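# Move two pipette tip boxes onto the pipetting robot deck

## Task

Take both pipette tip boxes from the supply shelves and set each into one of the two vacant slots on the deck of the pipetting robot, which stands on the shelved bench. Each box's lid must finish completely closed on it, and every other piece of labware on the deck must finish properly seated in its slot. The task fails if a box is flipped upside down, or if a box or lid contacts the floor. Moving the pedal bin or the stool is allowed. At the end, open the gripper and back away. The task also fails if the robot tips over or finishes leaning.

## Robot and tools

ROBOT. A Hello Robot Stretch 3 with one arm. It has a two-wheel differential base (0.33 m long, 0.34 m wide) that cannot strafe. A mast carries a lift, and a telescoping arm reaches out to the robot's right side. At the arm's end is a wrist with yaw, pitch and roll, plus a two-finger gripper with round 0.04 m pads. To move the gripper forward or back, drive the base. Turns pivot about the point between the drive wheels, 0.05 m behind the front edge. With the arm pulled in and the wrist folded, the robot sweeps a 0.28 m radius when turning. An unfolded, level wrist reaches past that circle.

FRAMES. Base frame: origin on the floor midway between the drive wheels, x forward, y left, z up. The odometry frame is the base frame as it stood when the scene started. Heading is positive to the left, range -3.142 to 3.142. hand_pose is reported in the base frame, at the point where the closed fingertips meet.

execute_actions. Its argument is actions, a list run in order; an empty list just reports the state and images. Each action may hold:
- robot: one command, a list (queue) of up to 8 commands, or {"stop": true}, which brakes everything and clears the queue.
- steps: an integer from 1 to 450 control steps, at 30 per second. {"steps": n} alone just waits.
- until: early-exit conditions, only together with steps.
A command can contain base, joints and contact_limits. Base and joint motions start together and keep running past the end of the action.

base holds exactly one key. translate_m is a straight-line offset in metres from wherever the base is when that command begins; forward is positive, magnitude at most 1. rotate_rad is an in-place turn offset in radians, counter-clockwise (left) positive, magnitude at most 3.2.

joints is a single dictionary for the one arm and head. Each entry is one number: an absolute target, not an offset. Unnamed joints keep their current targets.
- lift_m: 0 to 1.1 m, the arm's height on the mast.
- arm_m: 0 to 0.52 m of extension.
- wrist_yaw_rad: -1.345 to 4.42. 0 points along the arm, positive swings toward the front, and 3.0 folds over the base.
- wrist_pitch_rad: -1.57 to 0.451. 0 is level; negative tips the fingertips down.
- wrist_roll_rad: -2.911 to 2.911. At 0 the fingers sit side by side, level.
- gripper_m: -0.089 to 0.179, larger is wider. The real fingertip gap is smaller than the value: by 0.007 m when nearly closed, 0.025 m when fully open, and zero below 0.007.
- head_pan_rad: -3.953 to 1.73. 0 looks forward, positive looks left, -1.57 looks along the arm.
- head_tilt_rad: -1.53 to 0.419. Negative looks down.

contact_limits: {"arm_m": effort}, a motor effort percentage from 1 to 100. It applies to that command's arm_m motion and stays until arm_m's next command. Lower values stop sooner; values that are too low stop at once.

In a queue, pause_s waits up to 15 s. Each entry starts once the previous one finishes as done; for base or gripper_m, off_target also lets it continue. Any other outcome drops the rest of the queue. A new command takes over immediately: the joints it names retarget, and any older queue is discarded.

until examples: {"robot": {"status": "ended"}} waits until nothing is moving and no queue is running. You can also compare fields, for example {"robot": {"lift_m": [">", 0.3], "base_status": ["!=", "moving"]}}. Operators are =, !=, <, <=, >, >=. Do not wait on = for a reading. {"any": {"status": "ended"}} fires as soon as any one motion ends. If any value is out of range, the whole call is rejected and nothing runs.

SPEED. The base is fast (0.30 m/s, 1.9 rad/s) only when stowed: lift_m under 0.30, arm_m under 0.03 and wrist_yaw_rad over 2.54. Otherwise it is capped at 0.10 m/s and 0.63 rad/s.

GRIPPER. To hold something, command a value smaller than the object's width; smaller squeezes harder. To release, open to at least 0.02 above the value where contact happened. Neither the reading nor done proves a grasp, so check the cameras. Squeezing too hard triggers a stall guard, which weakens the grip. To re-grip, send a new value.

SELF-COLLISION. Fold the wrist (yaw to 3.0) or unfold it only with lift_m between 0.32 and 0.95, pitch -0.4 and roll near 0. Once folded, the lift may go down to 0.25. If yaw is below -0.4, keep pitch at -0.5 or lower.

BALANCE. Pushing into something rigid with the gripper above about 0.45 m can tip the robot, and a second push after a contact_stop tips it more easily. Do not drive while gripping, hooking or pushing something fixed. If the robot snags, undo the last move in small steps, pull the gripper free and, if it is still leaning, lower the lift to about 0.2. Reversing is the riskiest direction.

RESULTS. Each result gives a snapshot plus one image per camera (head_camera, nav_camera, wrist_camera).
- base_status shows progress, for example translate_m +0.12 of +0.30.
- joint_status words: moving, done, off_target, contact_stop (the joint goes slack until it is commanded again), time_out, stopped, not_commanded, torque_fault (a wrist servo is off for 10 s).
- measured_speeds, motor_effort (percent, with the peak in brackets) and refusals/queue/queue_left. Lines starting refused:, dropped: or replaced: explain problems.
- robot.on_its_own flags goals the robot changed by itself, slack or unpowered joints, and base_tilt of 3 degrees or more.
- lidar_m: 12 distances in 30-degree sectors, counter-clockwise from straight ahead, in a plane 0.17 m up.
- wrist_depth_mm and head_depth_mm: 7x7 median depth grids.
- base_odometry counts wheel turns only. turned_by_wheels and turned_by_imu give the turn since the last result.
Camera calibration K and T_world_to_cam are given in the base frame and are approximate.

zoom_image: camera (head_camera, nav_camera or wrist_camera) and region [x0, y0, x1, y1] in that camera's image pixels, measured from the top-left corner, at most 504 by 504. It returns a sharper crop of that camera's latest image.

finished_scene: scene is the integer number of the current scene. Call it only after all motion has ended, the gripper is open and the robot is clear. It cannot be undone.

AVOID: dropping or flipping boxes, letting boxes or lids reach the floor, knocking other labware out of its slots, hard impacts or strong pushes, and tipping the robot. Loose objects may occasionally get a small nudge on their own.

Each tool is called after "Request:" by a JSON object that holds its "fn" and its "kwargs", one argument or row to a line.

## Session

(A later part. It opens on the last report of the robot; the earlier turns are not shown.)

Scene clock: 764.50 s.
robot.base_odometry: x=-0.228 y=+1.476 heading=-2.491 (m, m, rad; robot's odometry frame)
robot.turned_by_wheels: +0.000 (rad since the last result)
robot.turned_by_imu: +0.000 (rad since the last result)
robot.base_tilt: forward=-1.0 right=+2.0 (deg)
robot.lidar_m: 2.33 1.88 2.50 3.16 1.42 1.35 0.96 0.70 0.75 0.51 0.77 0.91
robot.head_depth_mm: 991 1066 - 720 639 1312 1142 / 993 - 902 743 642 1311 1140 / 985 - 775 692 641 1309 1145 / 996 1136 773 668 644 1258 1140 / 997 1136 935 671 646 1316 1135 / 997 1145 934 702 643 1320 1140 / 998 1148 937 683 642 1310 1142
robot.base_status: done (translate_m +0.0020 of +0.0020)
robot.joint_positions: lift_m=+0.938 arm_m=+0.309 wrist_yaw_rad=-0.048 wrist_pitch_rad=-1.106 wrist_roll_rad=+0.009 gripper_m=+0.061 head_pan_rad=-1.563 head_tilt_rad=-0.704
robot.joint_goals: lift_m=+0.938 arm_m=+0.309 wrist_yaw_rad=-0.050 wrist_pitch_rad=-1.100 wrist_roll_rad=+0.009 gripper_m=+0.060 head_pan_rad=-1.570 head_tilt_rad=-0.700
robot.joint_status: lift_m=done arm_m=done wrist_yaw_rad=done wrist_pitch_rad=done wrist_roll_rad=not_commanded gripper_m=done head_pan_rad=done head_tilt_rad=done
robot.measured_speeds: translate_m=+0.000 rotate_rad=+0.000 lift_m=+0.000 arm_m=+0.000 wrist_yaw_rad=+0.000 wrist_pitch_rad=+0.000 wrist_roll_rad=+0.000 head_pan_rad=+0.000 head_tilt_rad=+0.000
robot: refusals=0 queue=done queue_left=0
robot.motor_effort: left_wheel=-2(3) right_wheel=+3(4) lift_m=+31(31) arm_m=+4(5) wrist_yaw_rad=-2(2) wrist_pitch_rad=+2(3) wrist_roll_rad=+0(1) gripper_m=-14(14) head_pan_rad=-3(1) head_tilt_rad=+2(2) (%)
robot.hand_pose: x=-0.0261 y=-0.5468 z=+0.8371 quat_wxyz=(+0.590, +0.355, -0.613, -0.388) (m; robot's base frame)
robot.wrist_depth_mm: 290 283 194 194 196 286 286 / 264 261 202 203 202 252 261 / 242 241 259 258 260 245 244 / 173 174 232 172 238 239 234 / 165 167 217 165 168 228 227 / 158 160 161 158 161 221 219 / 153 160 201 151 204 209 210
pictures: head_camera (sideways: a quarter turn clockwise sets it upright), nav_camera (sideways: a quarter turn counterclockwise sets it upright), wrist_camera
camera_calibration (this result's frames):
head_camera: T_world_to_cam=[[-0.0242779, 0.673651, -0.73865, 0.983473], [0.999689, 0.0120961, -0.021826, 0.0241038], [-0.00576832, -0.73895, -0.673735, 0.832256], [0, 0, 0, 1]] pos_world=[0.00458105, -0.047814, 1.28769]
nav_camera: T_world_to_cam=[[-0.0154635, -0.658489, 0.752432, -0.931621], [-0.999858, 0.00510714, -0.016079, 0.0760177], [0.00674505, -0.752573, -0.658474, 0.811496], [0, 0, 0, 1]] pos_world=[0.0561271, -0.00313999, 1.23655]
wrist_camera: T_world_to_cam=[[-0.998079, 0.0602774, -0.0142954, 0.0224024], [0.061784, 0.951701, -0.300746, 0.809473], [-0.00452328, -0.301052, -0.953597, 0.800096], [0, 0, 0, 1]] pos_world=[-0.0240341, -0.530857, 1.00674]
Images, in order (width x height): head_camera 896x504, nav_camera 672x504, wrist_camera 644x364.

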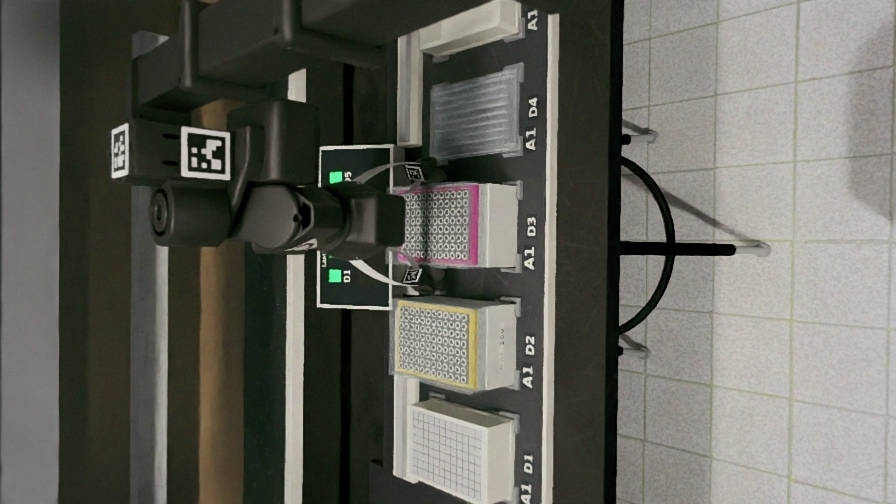

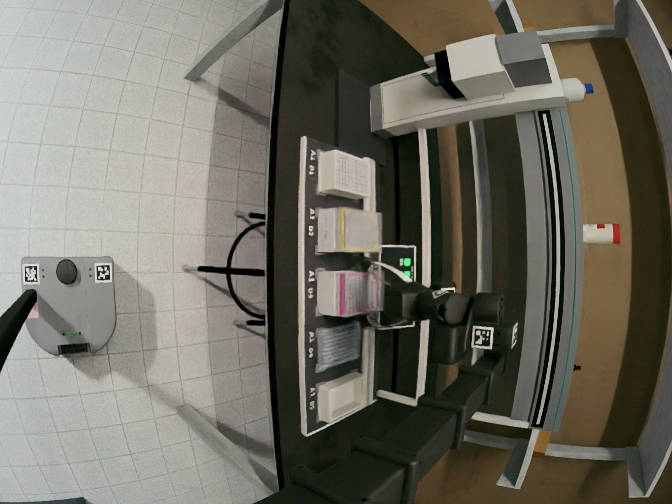

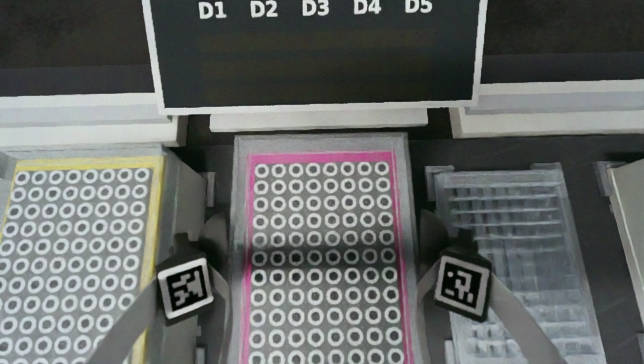

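Request:
{"fn": "execute_actions", "kwargs": {
  "actions": [
    {"robot":[{"joints":{"gripper_m":0.122}},{"joints":{"lift_m":0.99}},{"joints":{"arm_m":0.08,"wrist_pitch_rad":-0.6}}],"steps":300,"until":{"robot":{"status":"ended"}}}
  ]
}}

Scene clock: 771.40 s.
robot.base_odometry: x=-0.228 y=+1.476 heading=-2.491 (m, m, rad; robot's odometry frame)
robot.turned_by_wheels: +0.000 (rad since the last result)
robot.turned_by_imu: +0.001 (rad since the last result)
robot.base_tilt: forward=-1.0 right=+2.0 (deg)
robot.lidar_m: 2.33 1.88 2.50 3.17 1.42 1.35 0.96 0.70 0.75 0.51 0.76 0.91
robot.head_depth_mm: 990 - - - 626 1307 1137 / 988 1004 - - 627 1319 1139 / 993 1106 - - 626 1315 1138 / 995 1136 773 698 642 1267 1146 / 996 1139 932 653 642 1315 1140 / 997 1140 933 704 642 1309 1143 / 999 1136 934 683 643 1317 1146
robot.base_status: done (translate_m +0.0020 of +0.0020)
robot.joint_positions: lift_m=+0.990 arm_m=+0.080 wrist_yaw_rad=-0.050 wrist_pitch_rad=-0.619 wrist_roll_rad=+0.009 gripper_m=+0.122 head_pan_rad=-1.563 head_tilt_rad=-0.704
robot.joint_goals: lift_m=+0.990 arm_m=+0.080 wrist_yaw_rad=-0.050 wrist_pitch_rad=-0.600 wrist_roll_rad=+0.009 gripper_m=+0.122 head_pan_rad=-1.570 head_tilt_rad=-0.700
robot.joint_status: lift_m=done arm_m=done wrist_yaw_rad=done wrist_pitch_rad=done wrist_roll_rad=not_commanded gripper_m=done head_pan_rad=done head_tilt_rad=done
robot.measured_speeds: translate_m=+0.000 rotate_rad=+0.000 lift_m=+0.000 arm_m=+0.000 wrist_yaw_rad=+0.000 wrist_pitch_rad=+0.000 wrist_roll_rad=+0.000 head_pan_rad=+0.000 head_tilt_rad=+0.000
robot: refusals=0 queue=done queue_left=0
robot.motor_effort: left_wheel=-2(3) right_wheel=+4(7) lift_m=+43(45) arm_m=-6(7) wrist_yaw_rad=+0(1) wrist_pitch_rad=+6(5) wrist_roll_rad=+0(0) gripper_m=+0(91) head_pan_rad=-2(1) head_tilt_rad=+1(3) (%)
robot.hand_pose: x=-0.0314 y=-0.4197 z=+0.9601 quat_wxyz=(+0.665, +0.198, -0.681, -0.234) (m; robot's base frame)
robot.wrist_depth_mm: 801 780 789 779 805 780 809 / 634 618 615 628 625 598 639 / 521 546 514 427 525 518 533 / 452 446 414 369 438 442 453 / 353 353 367 315 390 385 384 / 312 332 333 306 344 - 331 / 321 312 314 312 314 312 314
pictures: head_camera (sideways: a quarter turn clockwise sets it upright), nav_camera (sideways: a quarter turn counterclockwise sets it upright), wrist_camera
camera_calibration (this result's frames):
head_camera: T_world_to_cam=[[-0.024277, 0.67365, -0.738652, 0.983476], [0.999689, 0.0120947, -0.021826, 0.0241039], [-0.00576927, -0.738952, -0.673733, 0.832254], [0, 0, 0, 1]] pos_world=[0.00458099, -0.0478141, 1.28769]
nav_camera: T_world_to_cam=[[-0.0154644, -0.658487, 0.752433, -0.931623], [-0.999858, 0.00510841, -0.016079, 0.0760177], [0.00674407, -0.752575, -0.658472, 0.811494], [0, 0, 0, 1]] pos_world=[0.0561271, -0.00314022, 1.23655]
wrist_camera: T_world_to_cam=[[-0.998383, 0.053874, -0.0181524, 0.0122802], [0.0507449, 0.700566, -0.711781, 1.01472], [-0.0256296, -0.711551, -0.702167, 0.541307], [0, 0, 0, 1]] pos_world=[-0.0253582, -0.326374, 1.10257]
Images, in order (width x height): head_camera 896x504, nav_camera 672x504, wrist_camera 644x364.

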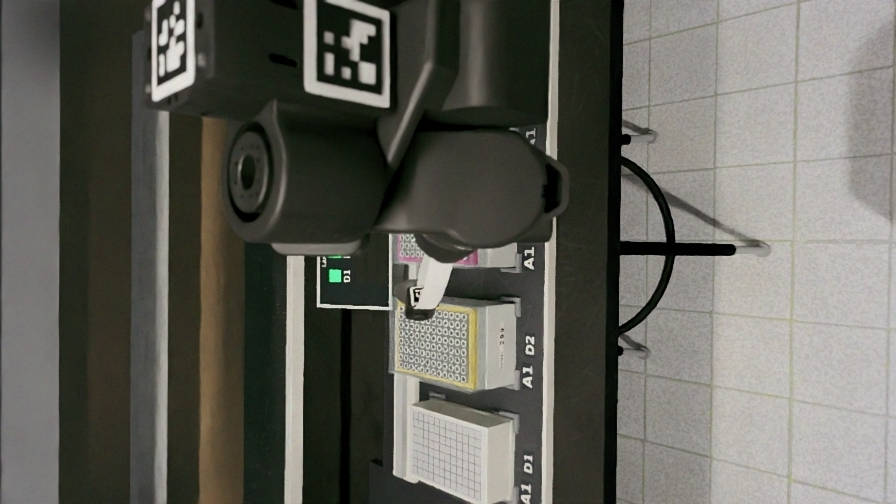

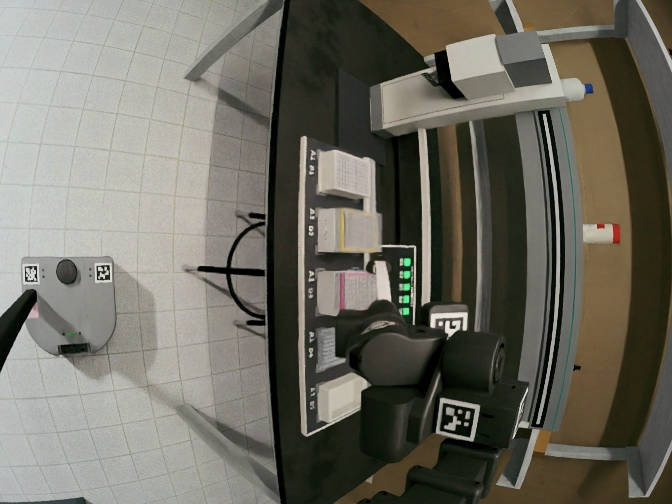

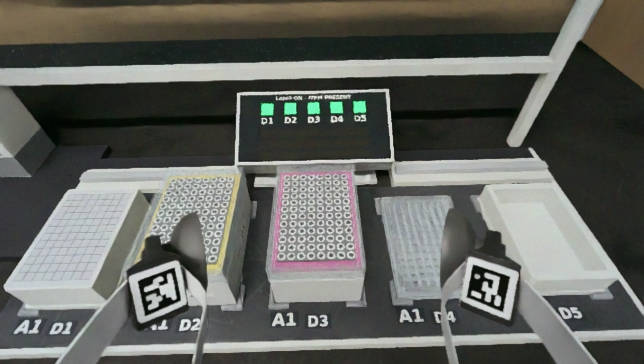

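Request:
{"fn": "zoom_image", "kwargs": {
  "camera": "wrist_camera",
  "region": [120, 150, 480, 340]
}}

Request:
{"fn": "execute_actions", "kwargs": {
  "actions": [
    {"robot":{"joints":{"arm_m":0.0,"lift_m":0.86,"wrist_pitch_rad":-0.3,"gripper_m":0.17}},"steps":300,"until":{"robot":{"status":"ended"}}}
  ]
}}

Region (120, 150, 480, 340) of wrist_camera's 644x364 image, scaled by 1.400; it fills the top 266 rows of this view, and the rest is white.

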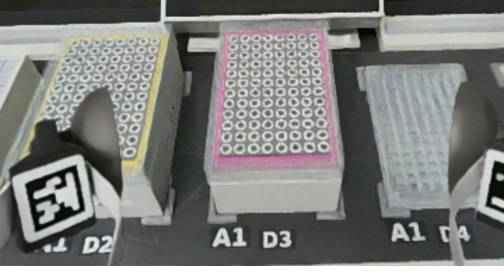

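Scene clock: 776.63 s.
robot.base_odometry: x=-0.228 y=+1.476 heading=-2.491 (m, m, rad; robot's odometry frame)
robot.turned_by_wheels: +0.000 (rad since the last result)
robot.turned_by_imu: +0.001 (rad since the last result)
robot.base_tilt: forward=-1.0 right=+2.0 (deg)
robot.lidar_m: 2.33 1.88 2.50 3.16 1.42 1.35 0.97 0.70 0.75 0.51 0.76 0.91
robot.head_depth_mm: 985 1125 932 730 640 - - / 992 1129 932 744 625 - - / 987 1126 773 700 - - - / 991 1139 772 681 643 1264 1131 / 998 1139 933 670 636 1307 1148 / 994 1136 935 701 643 1311 1139 / 1004 1137 933 683 641 1319 1136
robot.base_status: done (translate_m +0.0020 of +0.0020)
robot.joint_positions: lift_m=+0.860 arm_m=+0.000 wrist_yaw_rad=-0.050 wrist_pitch_rad=-0.322 wrist_roll_rad=+0.009 gripper_m=+0.170 head_pan_rad=-1.563 head_tilt_rad=-0.704
robot.joint_goals: lift_m=+0.860 arm_m=+0.000 wrist_yaw_rad=-0.050 wrist_pitch_rad=-0.300 wrist_roll_rad=+0.009 gripper_m=+0.170 head_pan_rad=-1.570 head_tilt_rad=-0.700
robot.joint_status: lift_m=done arm_m=done wrist_yaw_rad=done wrist_pitch_rad=done wrist_roll_rad=not_commanded gripper_m=done head_pan_rad=done head_tilt_rad=done
robot.measured_speeds: translate_m=+0.000 rotate_rad=+0.000 lift_m=+0.000 arm_m=+0.000 wrist_yaw_rad=+0.000 wrist_pitch_rad=+0.000 wrist_roll_rad=+0.000 head_pan_rad=+0.000 head_tilt_rad=+0.000
robot: refusals=0 queue=done queue_left=0
robot.motor_effort: left_wheel=-2(2) right_wheel=+4(4) lift_m=+31(44) arm_m=-6(8) wrist_yaw_rad=+0(0) wrist_pitch_rad=+7(6) wrist_roll_rad=+0(0) gripper_m=+0(95) head_pan_rad=-2(2) head_tilt_rad=+3(2) (%)
robot.hand_pose: x=-0.0334 y=-0.3804 z=+0.8949 quat_wxyz=(+0.692, +0.096, -0.703, -0.132) (m; robot's base frame)
robot.wrist_depth_mm: 833 788 797 814 816 832 824 / 865 891 881 884 885 834 903 / 610 694 595 443 661 659 638 / 449 388 385 342 441 428 482 / 302 281 288 280 363 359 343 / 292 288 295 290 294 293 294 / 261 263 269 265 262 264 255
pictures: head_camera (sideways: a quarter turn clockwise sets it upright), nav_camera (sideways: a quarter turn counterclockwise sets it upright), wrist_camera
camera_calibration (this result's frames):
head_camera: T_world_to_cam=[[-0.0242769, 0.67365, -0.738652, 0.983476], [0.999689, 0.0120946, -0.021826, 0.0241039], [-0.00576936, -0.738952, -0.673733, 0.832254], [0, 0, 0, 1]] pos_world=[0.00458098, -0.0478141, 1.28769]
nav_camera: T_world_to_cam=[[-0.0154645, -0.658487, 0.752433, -0.931623], [-0.999858, 0.00510853, -0.016079, 0.0760177], [0.00674398, -0.752575, -0.658472, 0.811494], [0, 0, 0, 1]] pos_world=[0.0561271, -0.00314023, 1.23655]
wrist_camera: T_world_to_cam=[[-0.99867, 0.0481775, -0.0183594, 0.00499138], [0.0385724, 0.461896, -0.886095, 1.00565], [-0.0342097, -0.885625, -0.46314, 0.243012], [0, 0, 0, 1]] pos_world=[-0.0254924, -0.249531, 1.00375]
Images, in order (width x height): head_camera 896x504, nav_camera 672x504, wrist_camera 644x364.

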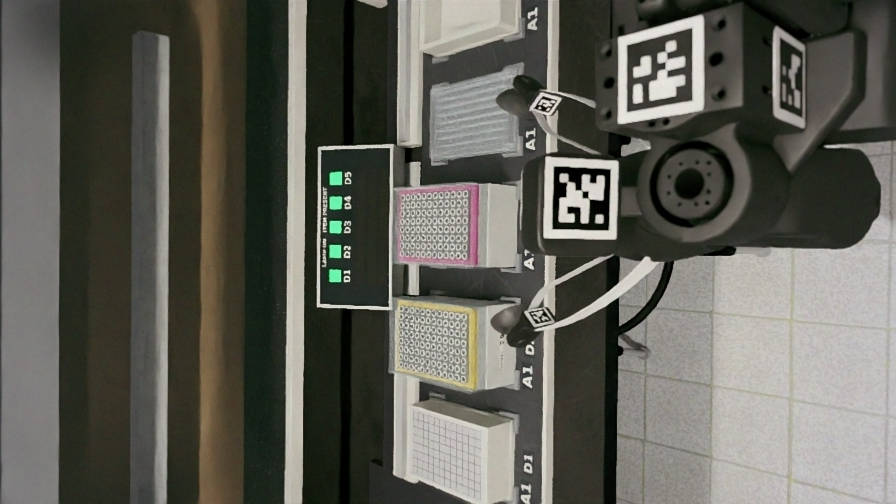

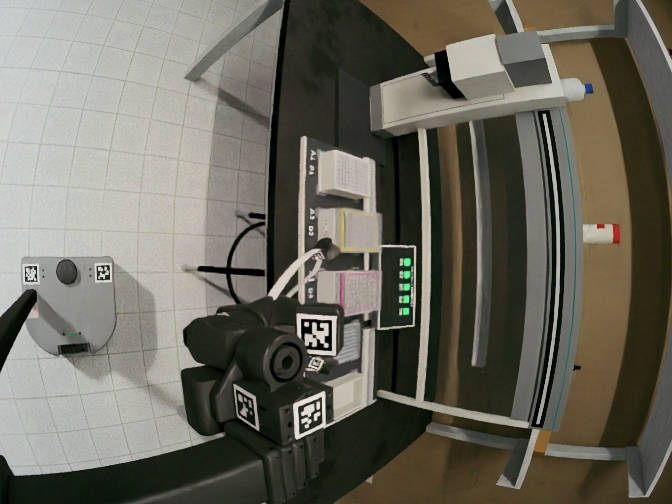

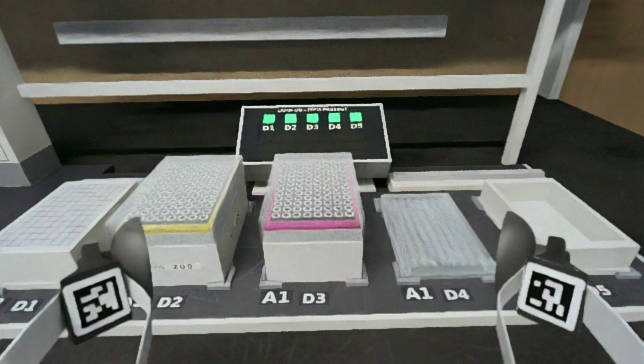

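Request:
{"fn": "zoom_image", "kwargs": {
  "camera": "wrist_camera",
  "region": [100, 140, 400, 310]
}}

Region (100, 140, 400, 310) of wrist_camera's 644x364 image, scaled by 1.680; it fills the top 286 rows of this view, and the rest is white.

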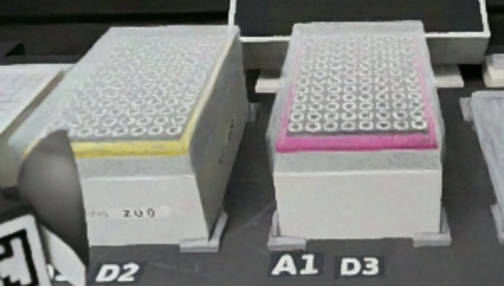

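Request:
{"fn": "execute_actions", "kwargs": {
  "actions": [
    {"robot":{"joints":{"wrist_pitch_rad":-1.5}},"steps":200,"until":{"robot":{"status":"ended"}}}
  ]
}}

Request:
{"fn": "finished_scene", "kwargs": {
  "scene": 1
}}

Scene clock: 782.60 s.
robot.base_odometry: x=-0.228 y=+1.476 heading=-2.491 (m, m, rad; robot's odometry frame)
robot.turned_by_wheels: +0.000 (rad since the last result)
robot.turned_by_imu: +0.001 (rad since the last result)
robot.base_tilt: forward=-1.1 right=+1.9 (deg)
robot.lidar_m: 2.33 1.87 2.49 3.15 1.42 1.35 0.96 0.70 0.75 0.51 0.76 0.91
robot.head_depth_mm: 984 1123 934 728 642 - - / 991 1128 933 747 643 - - / 993 1129 769 700 641 - - / 994 1135 770 683 643 1281 1174 / 995 1135 934 668 644 1309 1159 / 992 1142 936 700 644 1325 1147 / 998 1139 939 682 645 1325 1143
robot.base_status: done (translate_m +0.0020 of +0.0020)
robot.joint_positions: lift_m=+0.860 arm_m=+0.000 wrist_yaw_rad=-0.050 wrist_pitch_rad=-1.493 wrist_roll_rad=+0.009 gripper_m=+0.170 head_pan_rad=-1.563 head_tilt_rad=-0.704
robot.joint_goals: lift_m=+0.860 arm_m=+0.000 wrist_yaw_rad=-0.050 wrist_pitch_rad=-1.500 wrist_roll_rad=+0.009 gripper_m=+0.170 head_pan_rad=-1.570 head_tilt_rad=-0.700
robot.joint_status: lift_m=done arm_m=done wrist_yaw_rad=done wrist_pitch_rad=done wrist_roll_rad=not_commanded gripper_m=done head_pan_rad=done head_tilt_rad=done
robot.measured_speeds: translate_m=+0.000 rotate_rad=+0.000 lift_m=+0.000 arm_m=+0.000 wrist_yaw_rad=+0.000 wrist_pitch_rad=+0.000 wrist_roll_rad=+0.000 head_pan_rad=+0.000 head_tilt_rad=+0.000
robot: refusals=0 queue=done queue_left=0
robot.motor_effort: left_wheel=-2(2) right_wheel=+4(5) lift_m=+31(31) arm_m=-6(6) wrist_yaw_rad=+0(0) wrist_pitch_rad=-2(8) wrist_roll_rad=+0(0) gripper_m=+0(0) head_pan_rad=+0(3) head_tilt_rad=+3(2) (%)
robot.hand_pose: x=-0.0214 y=-0.1412 z=+0.7416 quat_wxyz=(+0.505, +0.465, -0.533, -0.495) (m; robot's base frame)
robot.wrist_depth_mm: 852 866 850 862 855 863 748 / 859 880 898 878 895 865 871 / 882 914 914 914 886 884 871 / 908 904 892 - 882 915 913 / 906 926 944 - 939 923 927 / 932 928 951 932 957 931 939 / 932 970 944 985 950 969 964
pictures: head_camera (sideways: a quarter turn clockwise sets it upright), nav_camera (sideways: a quarter turn counterclockwise sets it upright), wrist_camera
camera_calibration (this result's frames):
head_camera: T_world_to_cam=[[-0.0242771, 0.673649, -0.738652, 0.983476], [0.999689, 0.0120949, -0.021826, 0.0241039], [-0.00576918, -0.738952, -0.673733, 0.832253], [0, 0, 0, 1]] pos_world=[0.00458099, -0.0478141, 1.28769]
nav_camera: T_world_to_cam=[[-0.0154643, -0.658487, 0.752433, -0.931623], [-0.999858, 0.00510829, -0.016079, 0.0760177], [0.00674416, -0.752575, -0.658472, 0.811493], [0, 0, 0, 1]] pos_world=[0.0561271, -0.00314023, 1.23655]
wrist_camera: T_world_to_cam=[[-0.997707, 0.0671224, -0.00865836, -0.00192661], [0.0662023, 0.9945, 0.0811555, 0.117389], [0.0140581, 0.0803962, -0.996664, 0.917378], [0, 0, 0, 1]] pos_world=[-0.0225902, -0.190368, 0.904774]
Images, in order (width x height): head_camera 896x504, nav_camera 672x504, wrist_camera 644x364.

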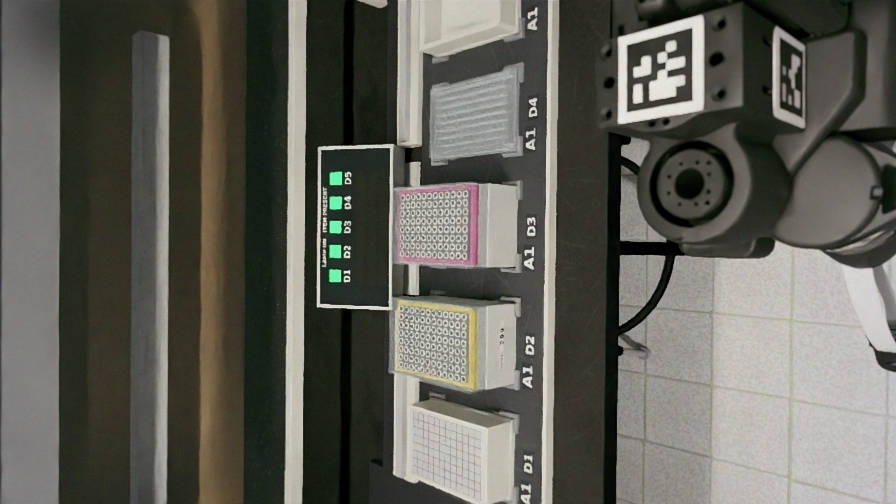

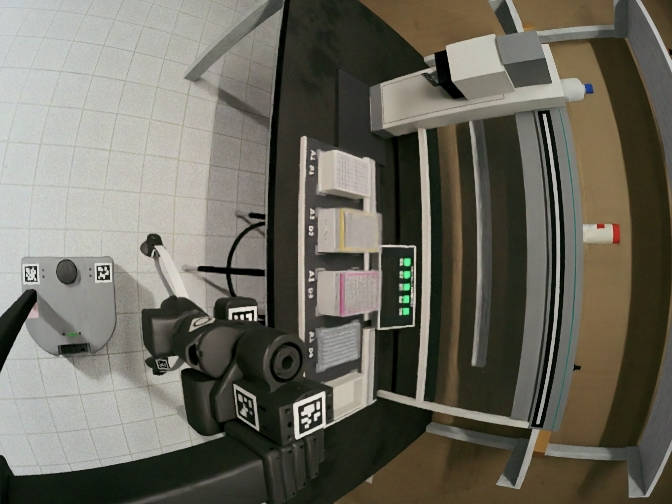

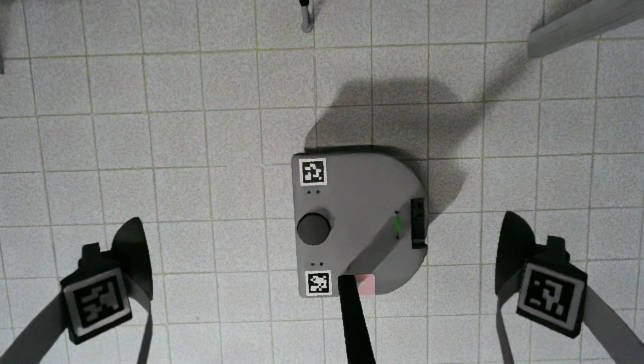

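The scene is finished: the task was done.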